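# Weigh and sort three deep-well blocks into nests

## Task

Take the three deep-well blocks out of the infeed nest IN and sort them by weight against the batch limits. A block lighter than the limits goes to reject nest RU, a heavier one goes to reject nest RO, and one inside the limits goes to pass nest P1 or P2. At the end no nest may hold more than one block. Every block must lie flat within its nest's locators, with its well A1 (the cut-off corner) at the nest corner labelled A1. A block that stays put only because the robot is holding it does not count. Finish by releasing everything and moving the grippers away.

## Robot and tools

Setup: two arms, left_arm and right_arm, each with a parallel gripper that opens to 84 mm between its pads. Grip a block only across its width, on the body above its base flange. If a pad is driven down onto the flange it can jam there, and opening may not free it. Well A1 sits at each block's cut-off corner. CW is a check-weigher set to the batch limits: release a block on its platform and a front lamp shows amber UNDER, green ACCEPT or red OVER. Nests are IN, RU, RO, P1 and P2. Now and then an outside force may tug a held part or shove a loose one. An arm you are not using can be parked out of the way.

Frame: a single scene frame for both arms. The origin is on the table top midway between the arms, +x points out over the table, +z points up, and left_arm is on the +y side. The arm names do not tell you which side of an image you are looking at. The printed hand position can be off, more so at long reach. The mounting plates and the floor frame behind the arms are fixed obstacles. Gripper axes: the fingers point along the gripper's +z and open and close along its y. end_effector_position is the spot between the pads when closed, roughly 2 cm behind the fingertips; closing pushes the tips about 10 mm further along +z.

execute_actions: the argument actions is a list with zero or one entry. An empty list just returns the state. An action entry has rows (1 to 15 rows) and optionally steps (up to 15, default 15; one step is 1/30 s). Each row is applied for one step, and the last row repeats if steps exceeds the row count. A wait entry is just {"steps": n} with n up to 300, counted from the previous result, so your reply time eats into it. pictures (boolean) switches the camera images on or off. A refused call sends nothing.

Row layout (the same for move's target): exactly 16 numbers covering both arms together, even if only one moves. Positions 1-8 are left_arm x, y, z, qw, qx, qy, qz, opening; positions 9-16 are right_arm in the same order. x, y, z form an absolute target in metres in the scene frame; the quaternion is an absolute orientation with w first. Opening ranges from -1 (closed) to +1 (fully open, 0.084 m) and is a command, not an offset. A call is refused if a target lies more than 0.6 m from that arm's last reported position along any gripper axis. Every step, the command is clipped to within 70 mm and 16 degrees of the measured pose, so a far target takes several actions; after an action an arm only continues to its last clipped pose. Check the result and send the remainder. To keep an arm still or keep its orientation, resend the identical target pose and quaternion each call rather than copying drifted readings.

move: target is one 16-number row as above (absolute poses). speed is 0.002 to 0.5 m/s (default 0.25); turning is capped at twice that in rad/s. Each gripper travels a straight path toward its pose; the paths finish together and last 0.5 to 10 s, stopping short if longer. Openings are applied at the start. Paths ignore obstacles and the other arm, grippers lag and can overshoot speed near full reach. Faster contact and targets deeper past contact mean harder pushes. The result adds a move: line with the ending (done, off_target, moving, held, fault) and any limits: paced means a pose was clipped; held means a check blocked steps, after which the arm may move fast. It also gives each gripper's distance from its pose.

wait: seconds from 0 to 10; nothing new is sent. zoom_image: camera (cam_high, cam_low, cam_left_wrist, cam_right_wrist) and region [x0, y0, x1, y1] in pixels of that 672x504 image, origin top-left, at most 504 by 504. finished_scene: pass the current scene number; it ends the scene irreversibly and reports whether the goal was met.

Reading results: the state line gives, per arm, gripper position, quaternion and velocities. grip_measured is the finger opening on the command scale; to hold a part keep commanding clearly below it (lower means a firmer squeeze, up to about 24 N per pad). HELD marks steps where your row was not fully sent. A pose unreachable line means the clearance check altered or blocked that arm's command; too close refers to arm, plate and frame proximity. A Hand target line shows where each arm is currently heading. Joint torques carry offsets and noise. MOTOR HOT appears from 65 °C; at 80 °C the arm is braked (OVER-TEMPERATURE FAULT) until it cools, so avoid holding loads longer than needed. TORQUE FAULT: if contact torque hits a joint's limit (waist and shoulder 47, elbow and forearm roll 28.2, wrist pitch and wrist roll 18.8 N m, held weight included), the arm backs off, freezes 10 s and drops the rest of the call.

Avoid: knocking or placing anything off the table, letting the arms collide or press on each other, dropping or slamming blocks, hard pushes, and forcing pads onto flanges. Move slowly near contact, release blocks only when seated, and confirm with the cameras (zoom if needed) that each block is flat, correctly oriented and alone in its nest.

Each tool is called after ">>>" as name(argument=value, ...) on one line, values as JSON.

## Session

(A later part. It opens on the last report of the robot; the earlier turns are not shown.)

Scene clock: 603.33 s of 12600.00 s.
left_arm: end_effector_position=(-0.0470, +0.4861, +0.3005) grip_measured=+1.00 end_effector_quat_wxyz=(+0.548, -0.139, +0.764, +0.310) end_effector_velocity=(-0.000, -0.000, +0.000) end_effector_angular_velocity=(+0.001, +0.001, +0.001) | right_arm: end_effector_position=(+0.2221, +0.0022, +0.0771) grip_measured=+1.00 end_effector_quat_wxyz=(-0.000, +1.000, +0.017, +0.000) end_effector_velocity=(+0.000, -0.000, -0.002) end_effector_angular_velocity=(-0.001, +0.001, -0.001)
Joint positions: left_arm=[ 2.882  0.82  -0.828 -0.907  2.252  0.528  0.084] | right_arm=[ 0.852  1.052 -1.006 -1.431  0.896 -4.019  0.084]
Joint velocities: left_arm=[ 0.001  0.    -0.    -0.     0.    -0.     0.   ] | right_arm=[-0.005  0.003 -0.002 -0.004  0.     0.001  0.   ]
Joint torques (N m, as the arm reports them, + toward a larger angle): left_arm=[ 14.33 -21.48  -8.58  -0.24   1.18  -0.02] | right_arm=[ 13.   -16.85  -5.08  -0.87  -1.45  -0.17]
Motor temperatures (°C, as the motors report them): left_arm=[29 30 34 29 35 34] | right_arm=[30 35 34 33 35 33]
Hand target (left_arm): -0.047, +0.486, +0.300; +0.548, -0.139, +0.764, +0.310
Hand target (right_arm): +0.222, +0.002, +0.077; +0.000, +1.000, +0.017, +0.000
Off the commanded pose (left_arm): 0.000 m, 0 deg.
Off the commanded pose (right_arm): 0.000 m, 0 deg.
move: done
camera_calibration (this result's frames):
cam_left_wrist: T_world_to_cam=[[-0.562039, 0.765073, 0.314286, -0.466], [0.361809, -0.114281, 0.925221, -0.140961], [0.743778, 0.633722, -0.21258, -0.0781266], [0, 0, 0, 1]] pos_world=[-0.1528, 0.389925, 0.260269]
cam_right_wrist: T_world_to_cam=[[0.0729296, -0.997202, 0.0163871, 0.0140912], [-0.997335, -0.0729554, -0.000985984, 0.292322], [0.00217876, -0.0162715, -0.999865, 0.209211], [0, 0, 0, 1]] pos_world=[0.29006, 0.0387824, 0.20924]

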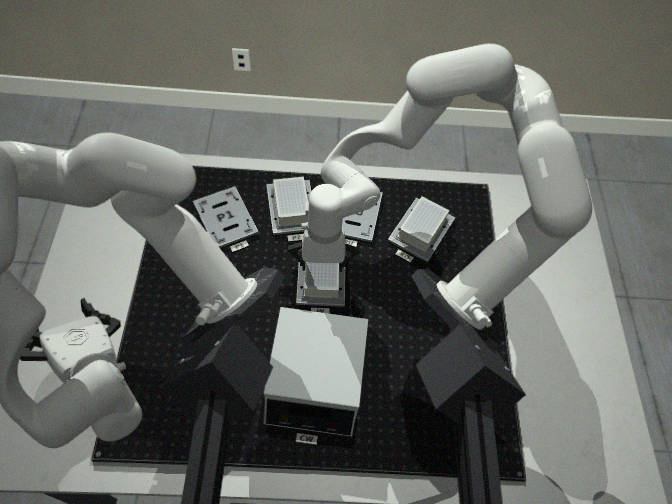

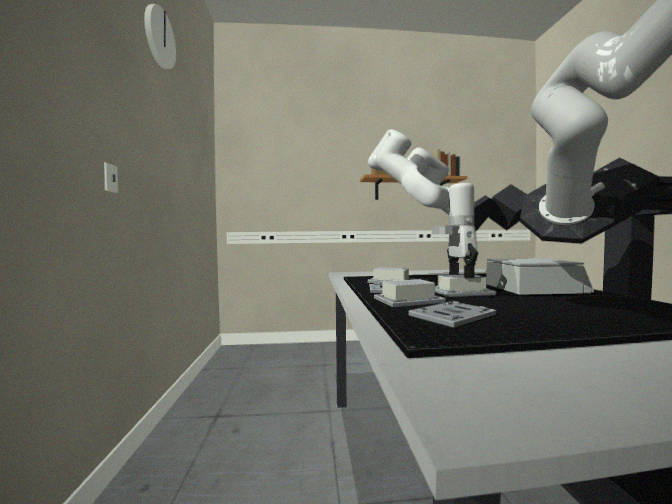

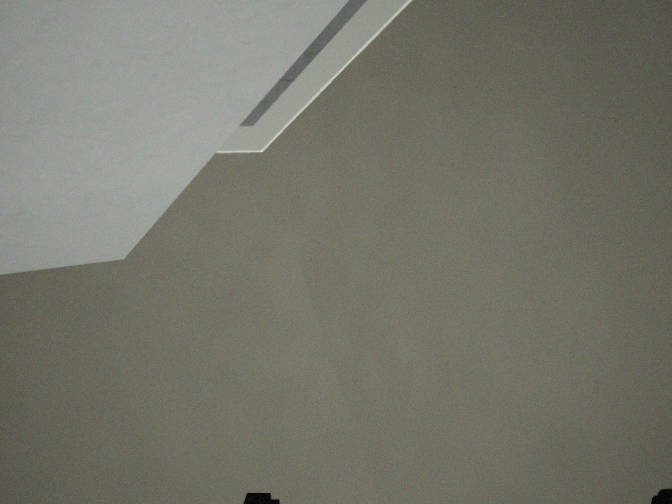

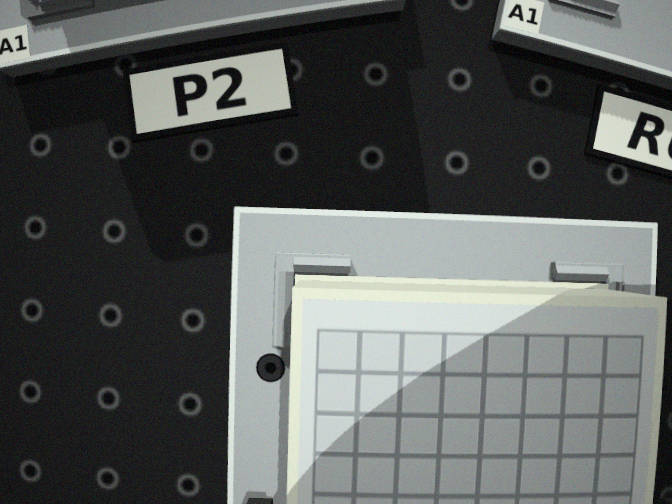

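>>> move(target=[-0.0470,0.4861,0.3005,0.548,-0.139,0.764,0.310,1,0.222,0.002,0.054,0,0.99985,0.0175,0,1], speed=0.01)

>>> move(target=[-0.0470,0.4861,0.3005,0.548,-0.139,0.764,0.310,1,0.222,0.002,0.054,0,0.99985,0.0175,0,0.3], speed=0.01)

>>> move(target=[-0.0470,0.4861,0.3005,0.548,-0.139,0.764,0.310,1,0.222,0.002,0.165,0,0.99985,0.0175,0,0.3], speed=0.04)

>>> move(target=[-0.0470,0.4861,0.3005,0.548,-0.139,0.764,0.310,1,0.0,0.01,0.165,0,0.99985,0.0175,0,0.3], speed=0.1)

>>> move(target=[-0.0470,0.4861,0.3005,0.548,-0.139,0.764,0.310,1,0.0,0.01,0.1436,0,0.99985,0.0175,0,0.3], speed=0.01)

>>> move(target=[-0.0470,0.4861,0.3005,0.548,-0.139,0.764,0.310,1,0.0,0.01,0.1436,0,0.99985,0.0175,0,1], speed=0.01)

>>> wait(seconds=2.5)

Scene clock: 621.80 s of 12600.00 s.
left_arm: end_effector_position=(-0.0470, +0.4861, +0.3005) grip_measured=+1.00 end_effector_quat_wxyz=(+0.548, -0.139, +0.764, +0.310) end_effector_velocity=(+0.000, -0.000, -0.001) end_effector_angular_velocity=(-0.003, +0.001, -0.002) | right_arm: end_effector_position=(+0.2220, +0.0020, +0.0541) grip_measured=+1.00 end_effector_quat_wxyz=(+0.000, +1.000, +0.018, +0.000) end_effector_velocity=(+0.000, +0.000, -0.002) end_effector_angular_velocity=(-0.000, -0.000, -0.001)
Joint positions: left_arm=[ 2.882  0.82  -0.828 -0.907  2.252  0.528  0.084] | right_arm=[ 0.798  1.1   -1.038 -1.497  0.898 -3.998  0.084]
Joint velocities: left_arm=[-0.002 -0.     0.     0.    -0.003  0.    -0.   ] | right_arm=[-0.005  0.004 -0.004 -0.006  0.001  0.002  0.   ]
Joint torques (N m, as the arm reports them, + toward a larger angle): left_arm=[ 14.62 -21.54  -8.69  -0.27   1.29   0.12] | right_arm=[ 13.66 -16.93  -4.23  -0.95  -1.37  -0.27]
Motor temperatures (°C, as the motors report them): left_arm=[30 30 34 29 35 34] | right_arm=[30 35 35 33 35 33]
Hand target (left_arm): -0.047, +0.486, +0.300; +0.548, -0.139, +0.764, +0.310
Hand target (right_arm): +0.222, +0.002, +0.054; +0.000, +1.000, +0.017, +0.000
Off the commanded pose (left_arm): 0.000 m, 0 deg.
Off the commanded pose (right_arm): 0.000 m, 0 deg.
After step 90, 12.97 s passed at rest.
move: done
camera_calibration (this result's frames):
cam_left_wrist: T_world_to_cam=[[-0.562039, 0.765073, 0.314286, -0.466], [0.361809, -0.114281, 0.925221, -0.140961], [0.743779, 0.633722, -0.21258, -0.0781265], [0, 0, 0, 1]] pos_world=[-0.1528, 0.389925, 0.260269]
cam_right_wrist: T_world_to_cam=[[0.0730156, -0.997194, 0.0165355, 0.0141776], [-0.997329, -0.073039, -0.000812406, 0.292179], [0.00201786, -0.016432, -0.999863, 0.186275], [0, 0, 0, 1]] pos_world=[0.289988, 0.0385391, 0.186253]

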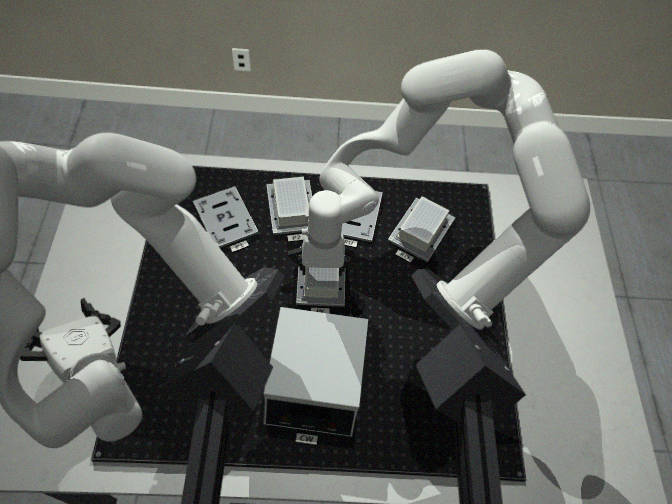

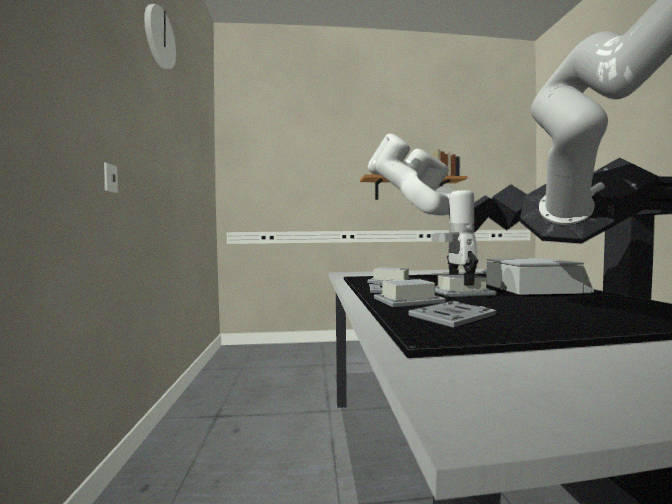

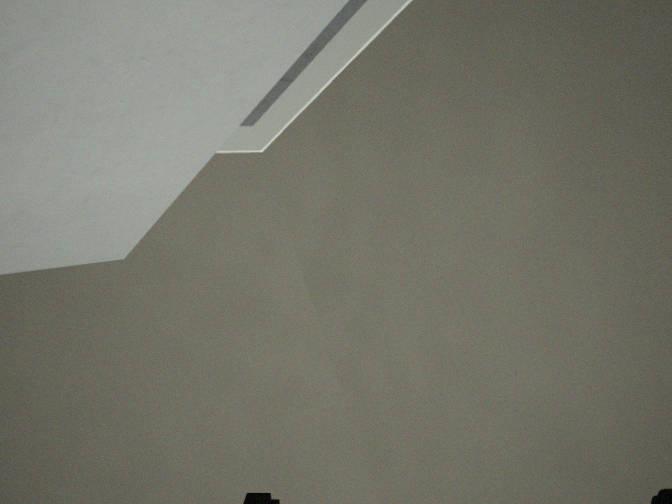

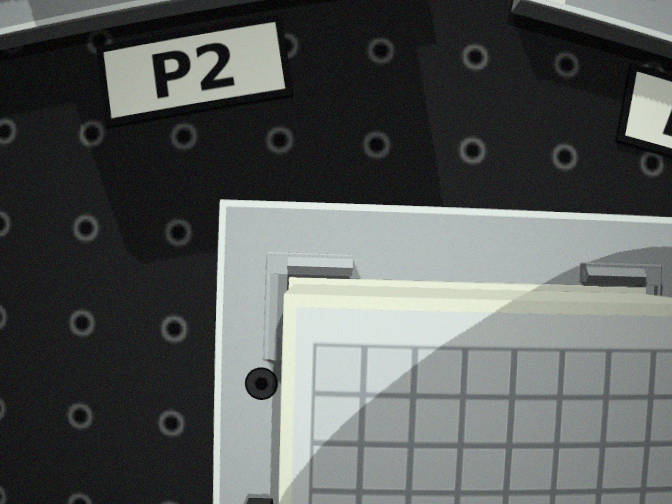

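Scene clock: 622.50 s of 12600.00 s.
left_arm: end_effector_position=(-0.0470, +0.4861, +0.3005) grip_measured=+1.00 end_effector_quat_wxyz=(+0.548, -0.139, +0.764, +0.310) end_effector_velocity=(-0.000, -0.000, -0.000) end_effector_angular_velocity=(-0.001, +0.001, +0.000) | right_arm: end_effector_position=(+0.2222, +0.0021, +0.0542) grip_measured=+0.96 end_effector_quat_wxyz=(-0.000, +1.000, +0.017, +0.000) end_effector_velocity=(+0.000, -0.000, -0.000) end_effector_angular_velocity=(+0.000, -0.001, +0.001)
Joint positions: left_arm=[ 2.882  0.82  -0.828 -0.907  2.252  0.528  0.084] | right_arm=[ 0.798  1.1   -1.039 -1.498  0.898 -3.998  0.083]
Joint velocities: left_arm=[ 0.    -0.    -0.    -0.    -0.001 -0.001  0.   ] | right_arm=[-0.     0.     0.    -0.001  0.     0.     0.   ]
Joint torques (N m, as the arm reports them, + toward a larger angle): left_arm=[ 14.74 -21.34  -8.61  -0.17   1.27   0.02] | right_arm=[ 12.25 -14.08  -3.51  -0.79  -1.09   0.08]
Motor temperatures (°C, as the motors report them): left_arm=[30 30 34 29 35 34] | right_arm=[30 35 35 33 35 33]
Hand target (left_arm): -0.047, +0.486, +0.300; +0.548, -0.139, +0.764, +0.310
Hand target (right_arm): +0.222, +0.002, +0.054; +0.000, +1.000, +0.017, +0.000
Off the commanded pose (left_arm): 0.000 m, 0 deg.
Off the commanded pose (right_arm): 0.000 m, 0 deg.
move: done
camera_calibration (this result's frames):
cam_left_wrist: T_world_to_cam=[[-0.562039, 0.765073, 0.314286, -0.466], [0.361809, -0.114281, 0.925221, -0.140961], [0.743779, 0.633722, -0.21258, -0.0781264], [0, 0, 0, 1]] pos_world=[-0.1528, 0.389925, 0.260269]
cam_right_wrist: T_world_to_cam=[[0.0728171, -0.997216, 0.016061, 0.0144268], [-0.997343, -0.072844, -0.00109613, 0.29239], [0.00226303, -0.0159385, -0.99987, 0.186269], [0, 0, 0, 1]] pos_world=[0.290141, 0.0386544, 0.186334]

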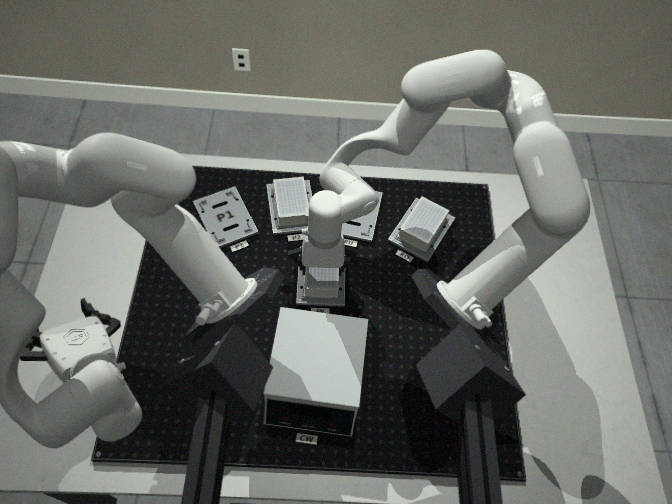

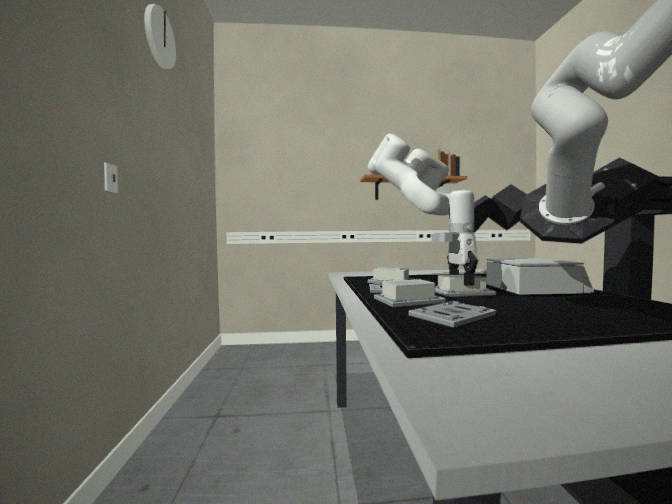

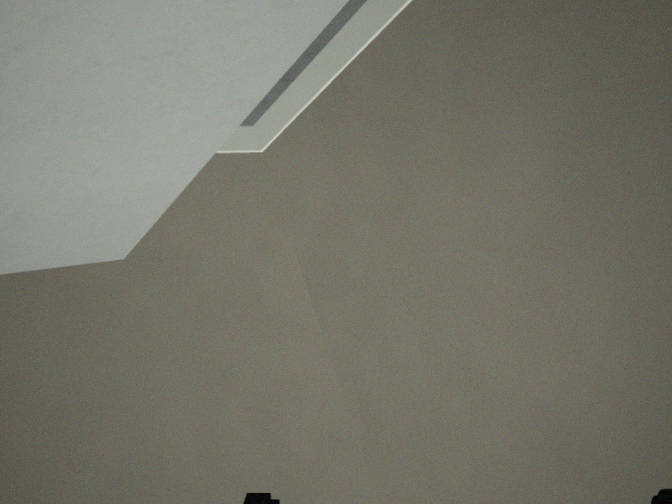

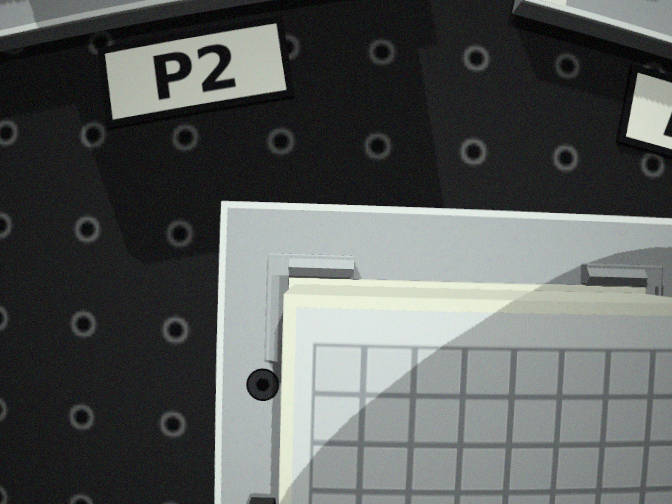

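Scene clock: 625.63 s of 12600.00 s.
left_arm: end_effector_position=(-0.0470, +0.4861, +0.3005) grip_measured=+1.00 end_effector_quat_wxyz=(+0.548, -0.139, +0.764, +0.310) end_effector_velocity=(-0.000, -0.000, -0.000) end_effector_angular_velocity=(-0.001, +0.000, +0.000) | right_arm: end_effector_position=(+0.2217, +0.0020, +0.1650) grip_measured=+0.96 end_effector_quat_wxyz=(-0.000, +1.000, +0.018, -0.000) end_effector_velocity=(-0.000, -0.000, +0.002) end_effector_angular_velocity=(-0.002, +0.001, +0.000)
Joint positions: left_arm=[ 2.882  0.82  -0.828 -0.907  2.252  0.528  0.084] | right_arm=[ 1.055  0.873 -0.92  -1.158  0.921 -4.132  0.083]
Joint velocities: left_arm=[ 0.001  0.     0.     0.    -0.001 -0.001  0.   ] | right_arm=[ 0.004 -0.003  0.001  0.008  0.002 -0.004 -0.   ]
Joint torques (N m, as the arm reports them, + toward a larger angle): left_arm=[ 14.47 -21.63  -8.77  -0.13   1.11  -0.01] | right_arm=[ 12.25 -17.43  -8.75  -1.01  -1.3   -0.01]
Motor temperatures (°C, as the motors report them): left_arm=[30 30 34 29 35 34] | right_arm=[30 35 35 33 35 33]
Hand target (left_arm): -0.047, +0.486, +0.301; +0.548, -0.139, +0.764, +0.310
Hand target (right_arm): +0.222, +0.002, +0.165; -0.000, +1.000, +0.018, -0.000
Off the commanded pose (left_arm): 0.000 m, 0 deg.
Off the commanded pose (right_arm): 0.000 m, 0 deg.
move: done
camera_calibration (this result's frames):
cam_left_wrist: T_world_to_cam=[[-0.562039, 0.765073, 0.314286, -0.466], [0.361809, -0.114281, 0.925221, -0.140961], [0.743779, 0.633722, -0.21258, -0.0781263], [0, 0, 0, 1]] pos_world=[-0.1528, 0.389925, 0.260269]
cam_right_wrist: T_world_to_cam=[[0.0732178, -0.997182, 0.0163304, 0.0123732], [-0.997315, -0.0732273, 0.0000144331, 0.291789], [0.00118144, -0.0162876, -0.999867, 0.297311], [0, 0, 0, 1]] pos_world=[0.289749, 0.0385478, 0.297065]

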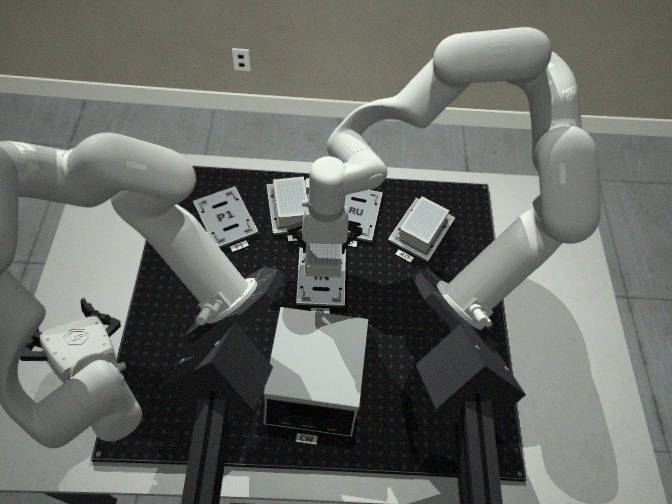

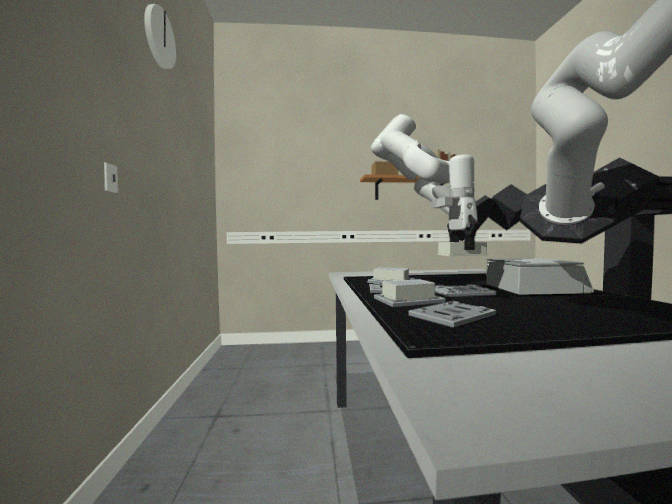

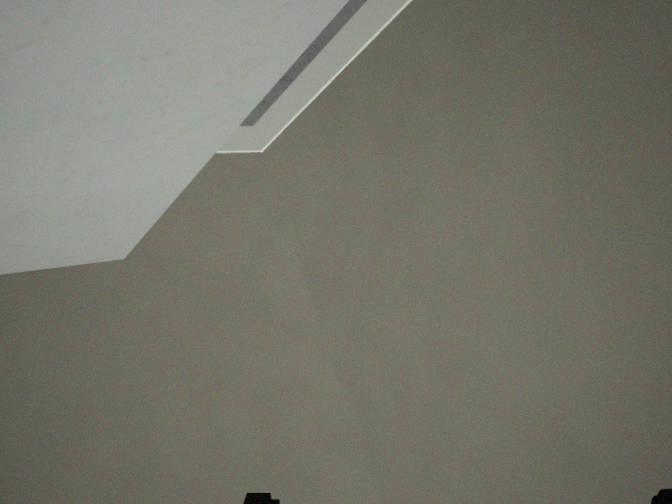

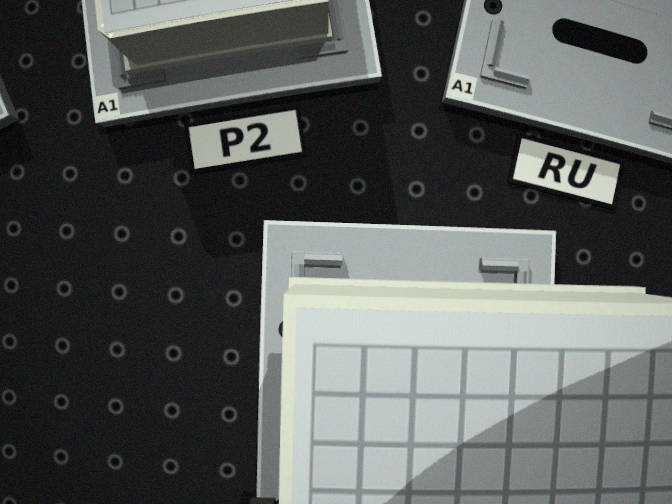

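Scene clock: 628.33 s of 12600.00 s.
left_arm: end_effector_position=(-0.0470, +0.4861, +0.3005) grip_measured=+1.00 end_effector_quat_wxyz=(+0.548, -0.139, +0.764, +0.310) end_effector_velocity=(+0.000, -0.000, -0.001) end_effector_angular_velocity=(-0.002, +0.000, -0.001) | right_arm: end_effector_position=(-0.0004, +0.0108, +0.1654) grip_measured=+0.96 end_effector_quat_wxyz=(-0.001, +1.000, +0.018, -0.001) end_effector_velocity=(-0.002, -0.000, +0.000) end_effector_angular_velocity=(-0.002, -0.000, +0.002)
Joint positions: left_arm=[ 2.882  0.82  -0.828 -0.907  2.252  0.528  0.084] | right_arm=[ 1.575  1.248 -1.004 -0.831  0.723 -3.848  0.083]
Joint velocities: left_arm=[-0.002  0.     0.    -0.    -0.002  0.     0.   ] | right_arm=[ 0.008  0.004 -0.002  0.01  -0.001 -0.004 -0.   ]
Joint torques (N m, as the arm reports them, + toward a larger angle): left_arm=[ 14.59 -21.63  -8.67   0.04   1.26   0.09] | right_arm=[  6.93 -24.9  -11.49  -0.53  -1.06  -0.08]
Motor temperatures (°C, as the motors report them): left_arm=[30 30 34 29 35 34] | right_arm=[30 35 35 33 35 33]
Hand target (left_arm): -0.047, +0.486, +0.300; +0.548, -0.139, +0.764, +0.310
Hand target (right_arm): -0.001, +0.011, +0.165; -0.001, +1.000, +0.018, -0.000
Off the commanded pose (left_arm): 0.000 m, 0 deg.
Off the commanded pose (right_arm): 0.001 m, 0 deg.
move: done
camera_calibration (this result's frames):
cam_left_wrist: T_world_to_cam=[[-0.562039, 0.765073, 0.314286, -0.466], [0.361809, -0.114281, 0.925221, -0.140961], [0.743779, 0.633722, -0.21258, -0.0781264], [0, 0, 0, 1]] pos_world=[-0.1528, 0.389925, 0.260269]
cam_right_wrist: T_world_to_cam=[[0.0736334, -0.997175, 0.0148263, 0.0376474], [-0.997285, -0.0736367, 0.000323198, 0.0708619], [0.000769475, -0.0148098, -0.99989, 0.298135], [0, 0, 0, 1]] pos_world=[0.067668, 0.0471745, 0.297521]

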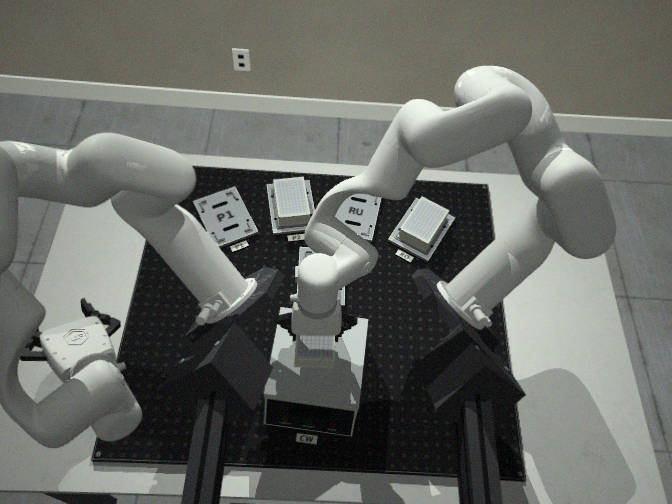

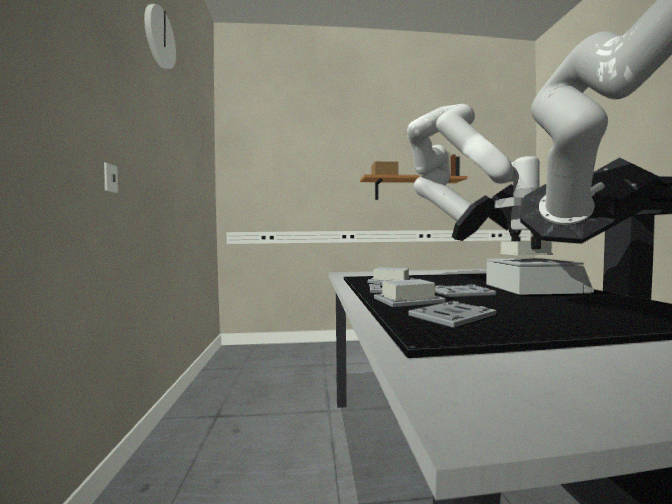

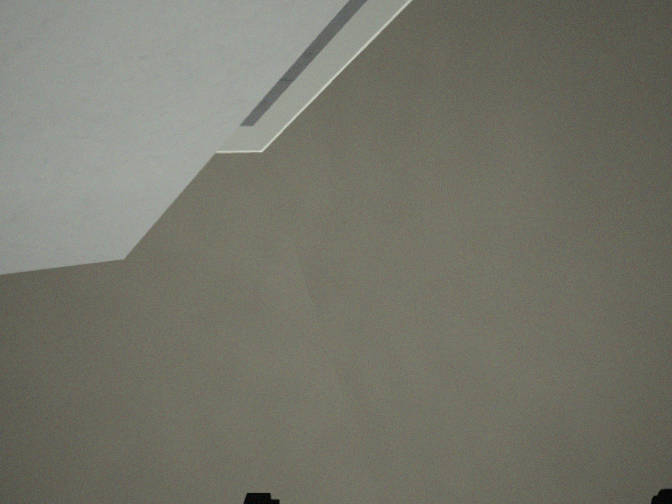

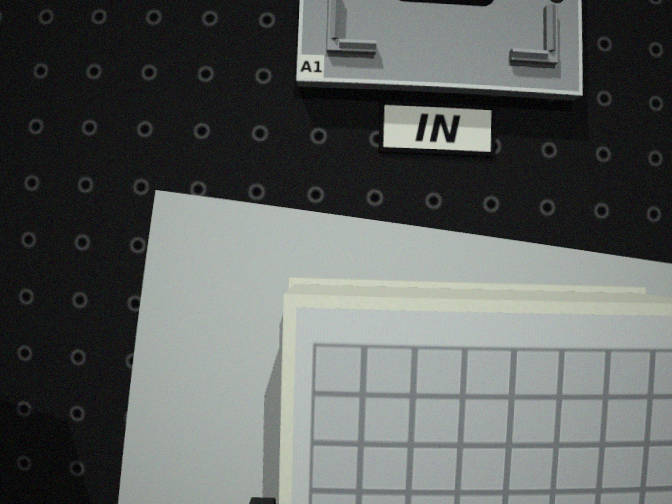

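Scene clock: 630.73 s of 12600.00 s.
left_arm: end_effector_position=(-0.0470, +0.4861, +0.3005) grip_measured=+1.00 end_effector_quat_wxyz=(+0.548, -0.139, +0.764, +0.310) end_effector_velocity=(+0.000, +0.000, -0.000) end_effector_angular_velocity=(-0.001, -0.001, -0.001) | right_arm: end_effector_position=(+0.0000, +0.0100, +0.1437) grip_measured=+0.96 end_effector_quat_wxyz=(+0.000, +1.000, +0.017, +0.000) end_effector_velocity=(+0.001, +0.000, -0.002) end_effector_angular_velocity=(-0.000, -0.001, -0.001)
Joint positions: left_arm=[ 2.882  0.82  -0.828 -0.907  2.252  0.528  0.084] | right_arm=[ 1.526  1.298 -1.02  -0.917  0.712 -3.796  0.083]
Joint velocities: left_arm=[-0.001  0.    -0.     0.     0.001 -0.     0.   ] | right_arm=[-0.006  0.005 -0.002 -0.01   0.001  0.006  0.   ]
Joint torques (N m, as the arm reports them, + toward a larger angle): left_arm=[ 14.67 -21.61  -8.69  -0.02   1.16   0.02] | right_arm=[  7.73 -23.6  -10.84  -0.93  -1.47  -0.2 ]
Motor temperatures (°C, as the motors report them): left_arm=[30 30 34 29 35 34] | right_arm=[30 35 35 33 35 33]
Hand target (left_arm): -0.047, +0.486, +0.300; +0.548, -0.139, +0.764, +0.310
Hand target (right_arm): +0.000, +0.010, +0.144; -0.000, +1.000, +0.017, +0.000
Off the commanded pose (left_arm): 0.000 m, 0 deg.
Off the commanded pose (right_arm): 0.000 m, 0 deg.
move: done
camera_calibration (this result's frames):
cam_left_wrist: T_world_to_cam=[[-0.562039, 0.765073, 0.314286, -0.466], [0.361809, -0.114281, 0.925221, -0.140961], [0.743779, 0.633722, -0.21258, -0.0781266], [0, 0, 0, 1]] pos_world=[-0.1528, 0.389925, 0.260269]
cam_right_wrist: T_world_to_cam=[[0.0729908, -0.997197, 0.016445, 0.0369596], [-0.99733, -0.0730149, -0.000870718, 0.0714556], [0.00206901, -0.0163376, -0.999864, 0.276435], [0, 0, 0, 1]] pos_world=[0.0679952, 0.0465896, 0.275852]

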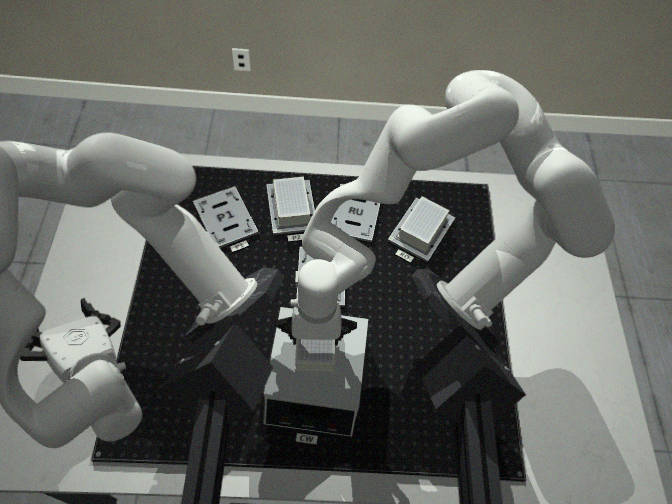

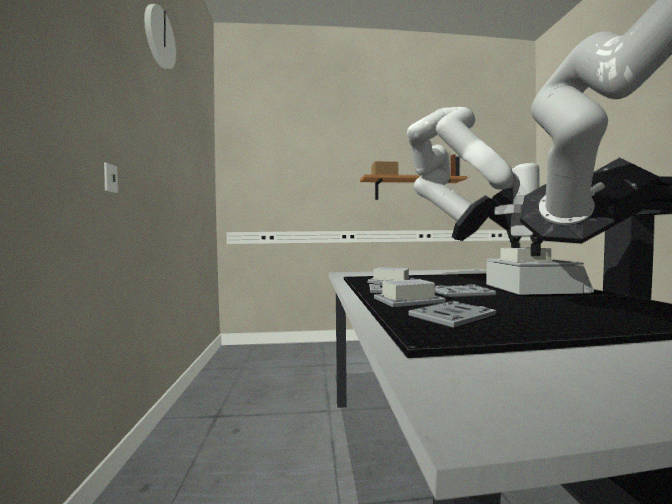

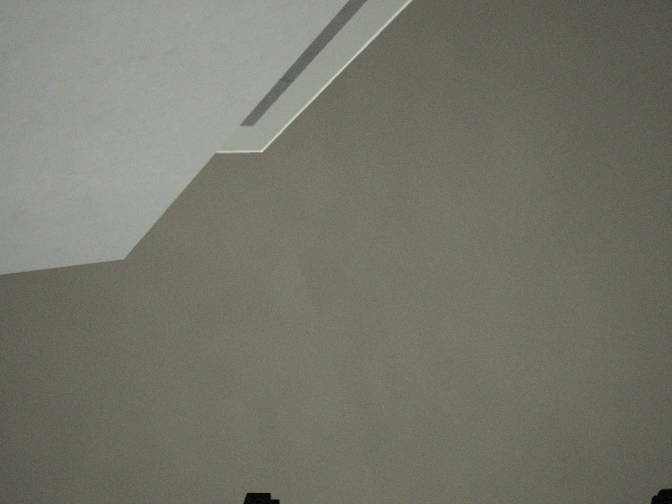

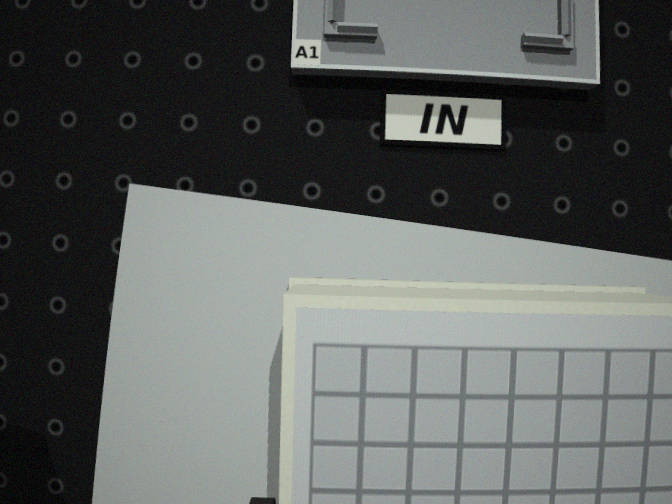

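Scene clock: 631.43 s of 12600.00 s.
left_arm: end_effector_position=(-0.0470, +0.4861, +0.3005) grip_measured=+1.00 end_effector_quat_wxyz=(+0.548, -0.139, +0.764, +0.310) end_effector_velocity=(-0.000, +0.000, -0.000) end_effector_angular_velocity=(-0.000, +0.002, +0.000) | right_arm: end_effector_position=(+0.0000, +0.0100, +0.1436) grip_measured=+1.00 end_effector_quat_wxyz=(-0.000, +1.000, +0.017, -0.000) end_effector_velocity=(+0.000, -0.000, -0.000) end_effector_angular_velocity=(-0.002, +0.001, -0.001)
Joint positions: left_arm=[ 2.882  0.82  -0.828 -0.907  2.252  0.528  0.084] | right_arm=[ 1.526  1.298 -1.02  -0.917  0.712 -3.796  0.084]
Joint velocities: left_arm=[ 0.    -0.    -0.    -0.001 -0.001 -0.    -0.   ] | right_arm=[-0.002  0.     0.     0.     0.    -0.     0.   ]
Joint torques (N m, as the arm reports them, + toward a larger angle): left_arm=[ 14.77 -21.61  -8.58  -0.38   1.1    0.01] | right_arm=[  7.35 -23.03 -10.15  -0.78  -1.09  -0.15]
Motor temperatures (°C, as the motors report them): left_arm=[30 30 34 29 35 34] | right_arm=[30 35 35 33 35 33]
Hand target (left_arm): -0.047, +0.486, +0.300; +0.548, -0.139, +0.764, +0.310
Hand target (right_arm): +0.000, +0.010, +0.144; -0.000, +1.000, +0.017, +0.000
Off the commanded pose (left_arm): 0.000 m, 0 deg.
Off the commanded pose (right_arm): 0.000 m, 0 deg.
move: done
camera_calibration (this result's frames):
cam_left_wrist: T_world_to_cam=[[-0.562039, 0.765073, 0.314286, -0.466], [0.361809, -0.114281, 0.925221, -0.140961], [0.743779, 0.633722, -0.21258, -0.0781266], [0, 0, 0, 1]] pos_world=[-0.1528, 0.389925, 0.260269]
cam_right_wrist: T_world_to_cam=[[0.0729687, -0.997201, 0.0162976, 0.0370143], [-0.997332, -0.0729904, -0.000739141, 0.0714121], [0.00192664, -0.0162002, -0.999867, 0.276349], [0, 0, 0, 1]] pos_world=[0.0679883, 0.0466, 0.275762]

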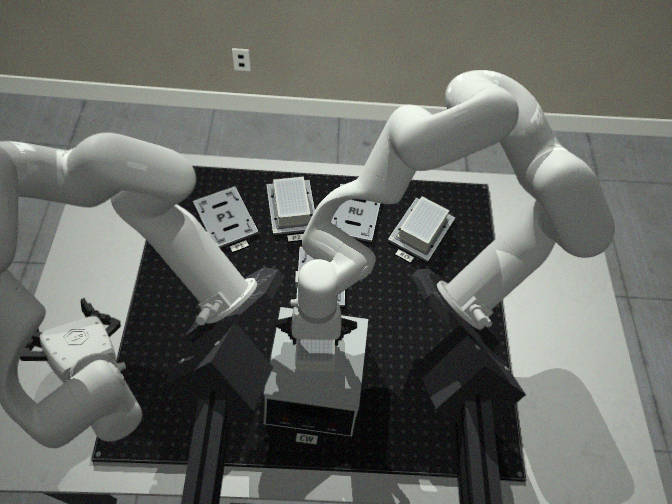

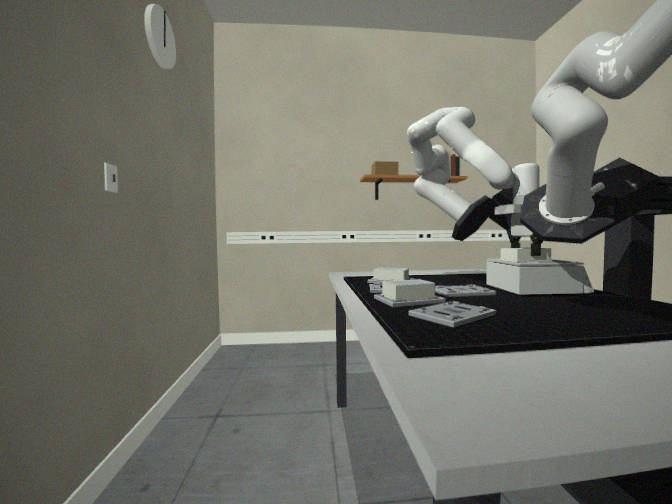

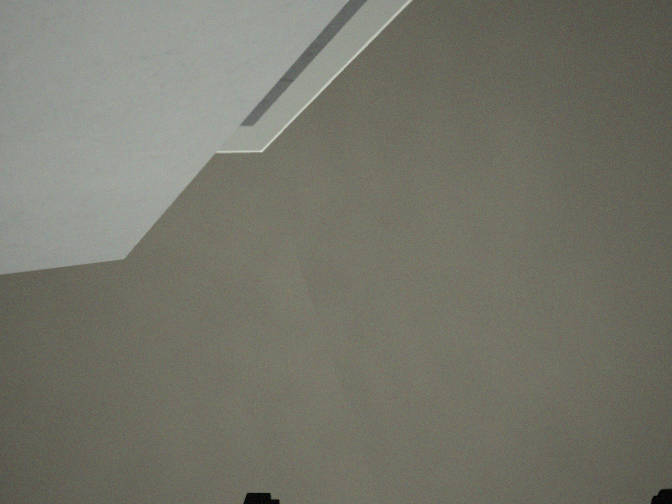

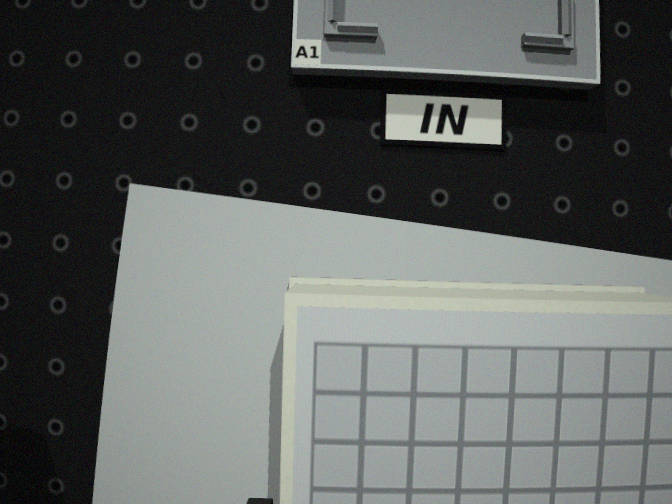

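Scene clock: 633.93 s of 12600.00 s.
left_arm: end_effector_position=(-0.0470, +0.4861, +0.3005) grip_measured=+1.00 end_effector_quat_wxyz=(+0.548, -0.139, +0.764, +0.310) end_effector_velocity=(-0.000, -0.000, +0.000) end_effector_angular_velocity=(+0.000, +0.001, +0.001) | right_arm: end_effector_position=(+0.0000, +0.0100, +0.1436) grip_measured=+1.00 end_effector_quat_wxyz=(-0.000, +1.000, +0.017, +0.000) end_effector_velocity=(-0.000, +0.000, +0.000) end_effector_angular_velocity=(+0.002, -0.000, +0.001)
Joint positions: left_arm=[ 2.882  0.82  -0.828 -0.907  2.252  0.528  0.084] | right_arm=[ 1.525  1.298 -1.02  -0.917  0.712 -3.796  0.084]
Joint velocities: left_arm=[ 0.002 -0.     0.    -0.    -0.001 -0.001  0.   ] | right_arm=[ 0.001 -0.    -0.    -0.001 -0.001  0.001 -0.   ]
Joint torques (N m, as the arm reports them, + toward a larger angle): left_arm=[ 14.72 -21.37  -8.51  -0.02   1.15   0.07] | right_arm=[  7.72 -23.14 -10.22  -1.11  -1.53  -0.26]
Motor temperatures (°C, as the motors report them): left_arm=[30 30 34 29 35 34] | right_arm=[30 35 35 33 35 33]
Hand target (left_arm): -0.047, +0.486, +0.300; +0.548, -0.139, +0.764, +0.310
Hand target (right_arm): +0.000, +0.010, +0.144; -0.000, +1.000, +0.017, +0.000
Off the commanded pose (left_arm): 0.000 m, 0 deg.
Off the commanded pose (right_arm): 0.000 m, 0 deg.
Steps of this call (steps 1 to 75: nothing new was sent). Readings (end_effector_position):
1: left_arm (-0.0470, +0.4861, +0.3005) | right_arm (+0.0000, +0.0100, +0.1436)
2: left_arm (-0.0470, +0.4861, +0.3005) | right_arm (+0.0000, +0.0100, +0.1436)
4: left_arm (-0.0470, +0.4861, +0.3005) | right_arm (+0.0000, +0.0100, +0.1436)
8: left_arm (-0.0470, +0.4861, +0.3005) | right_arm (+0.0000, +0.0100, +0.1436)
75: the state above
camera_calibration (this result's frames):
cam_left_wrist: T_world_to_cam=[[-0.562039, 0.765073, 0.314286, -0.466], [0.361809, -0.114281, 0.925221, -0.140961], [0.743779, 0.633722, -0.21258, -0.0781265], [0, 0, 0, 1]] pos_world=[-0.1528, 0.389925, 0.260269]
cam_right_wrist: T_world_to_cam=[[0.0730078, -0.997196, 0.0164053, 0.0369532], [-0.997329, -0.0730299, -0.000748422, 0.0714022], [0.0019444, -0.0163069, -0.999865, 0.276308], [0, 0, 0, 1]] pos_world=[0.0679764, 0.0465698, 0.275717]

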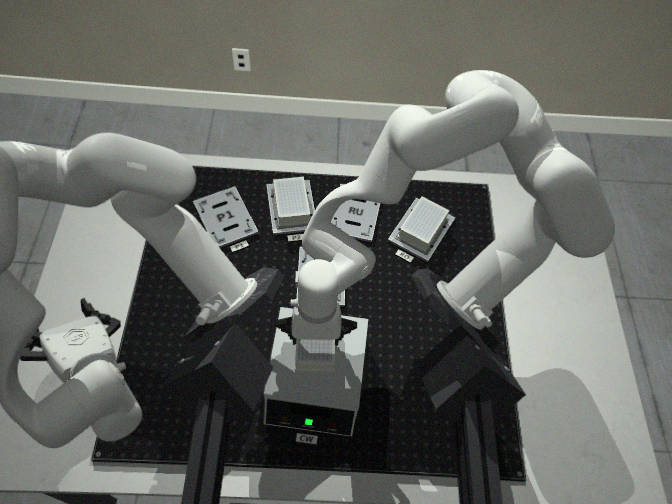

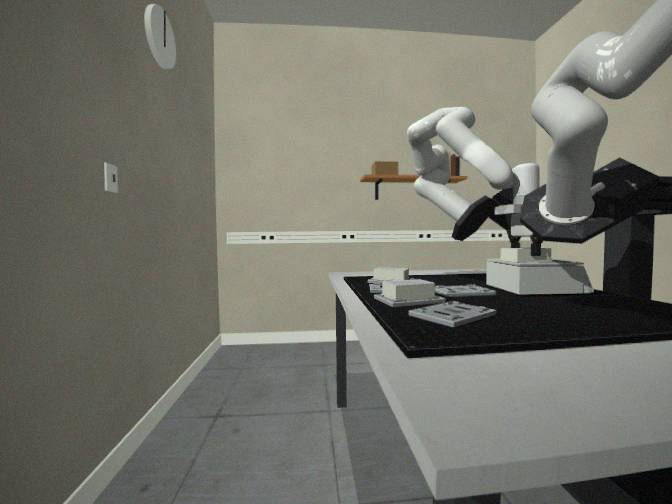

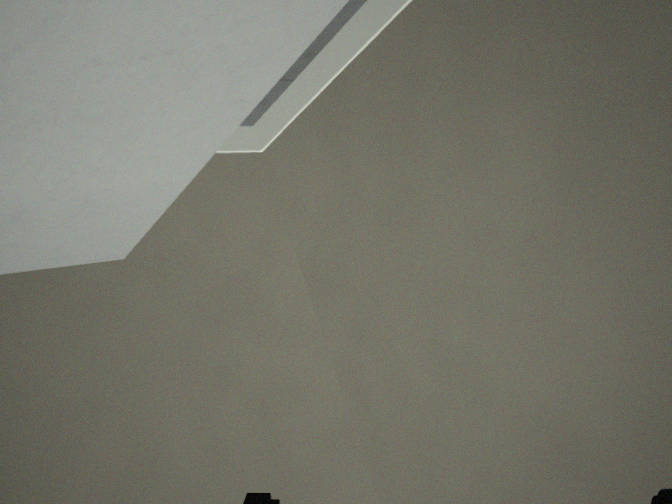

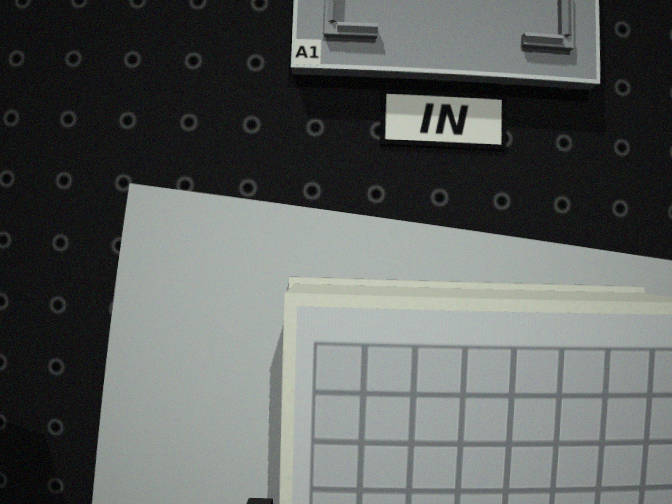

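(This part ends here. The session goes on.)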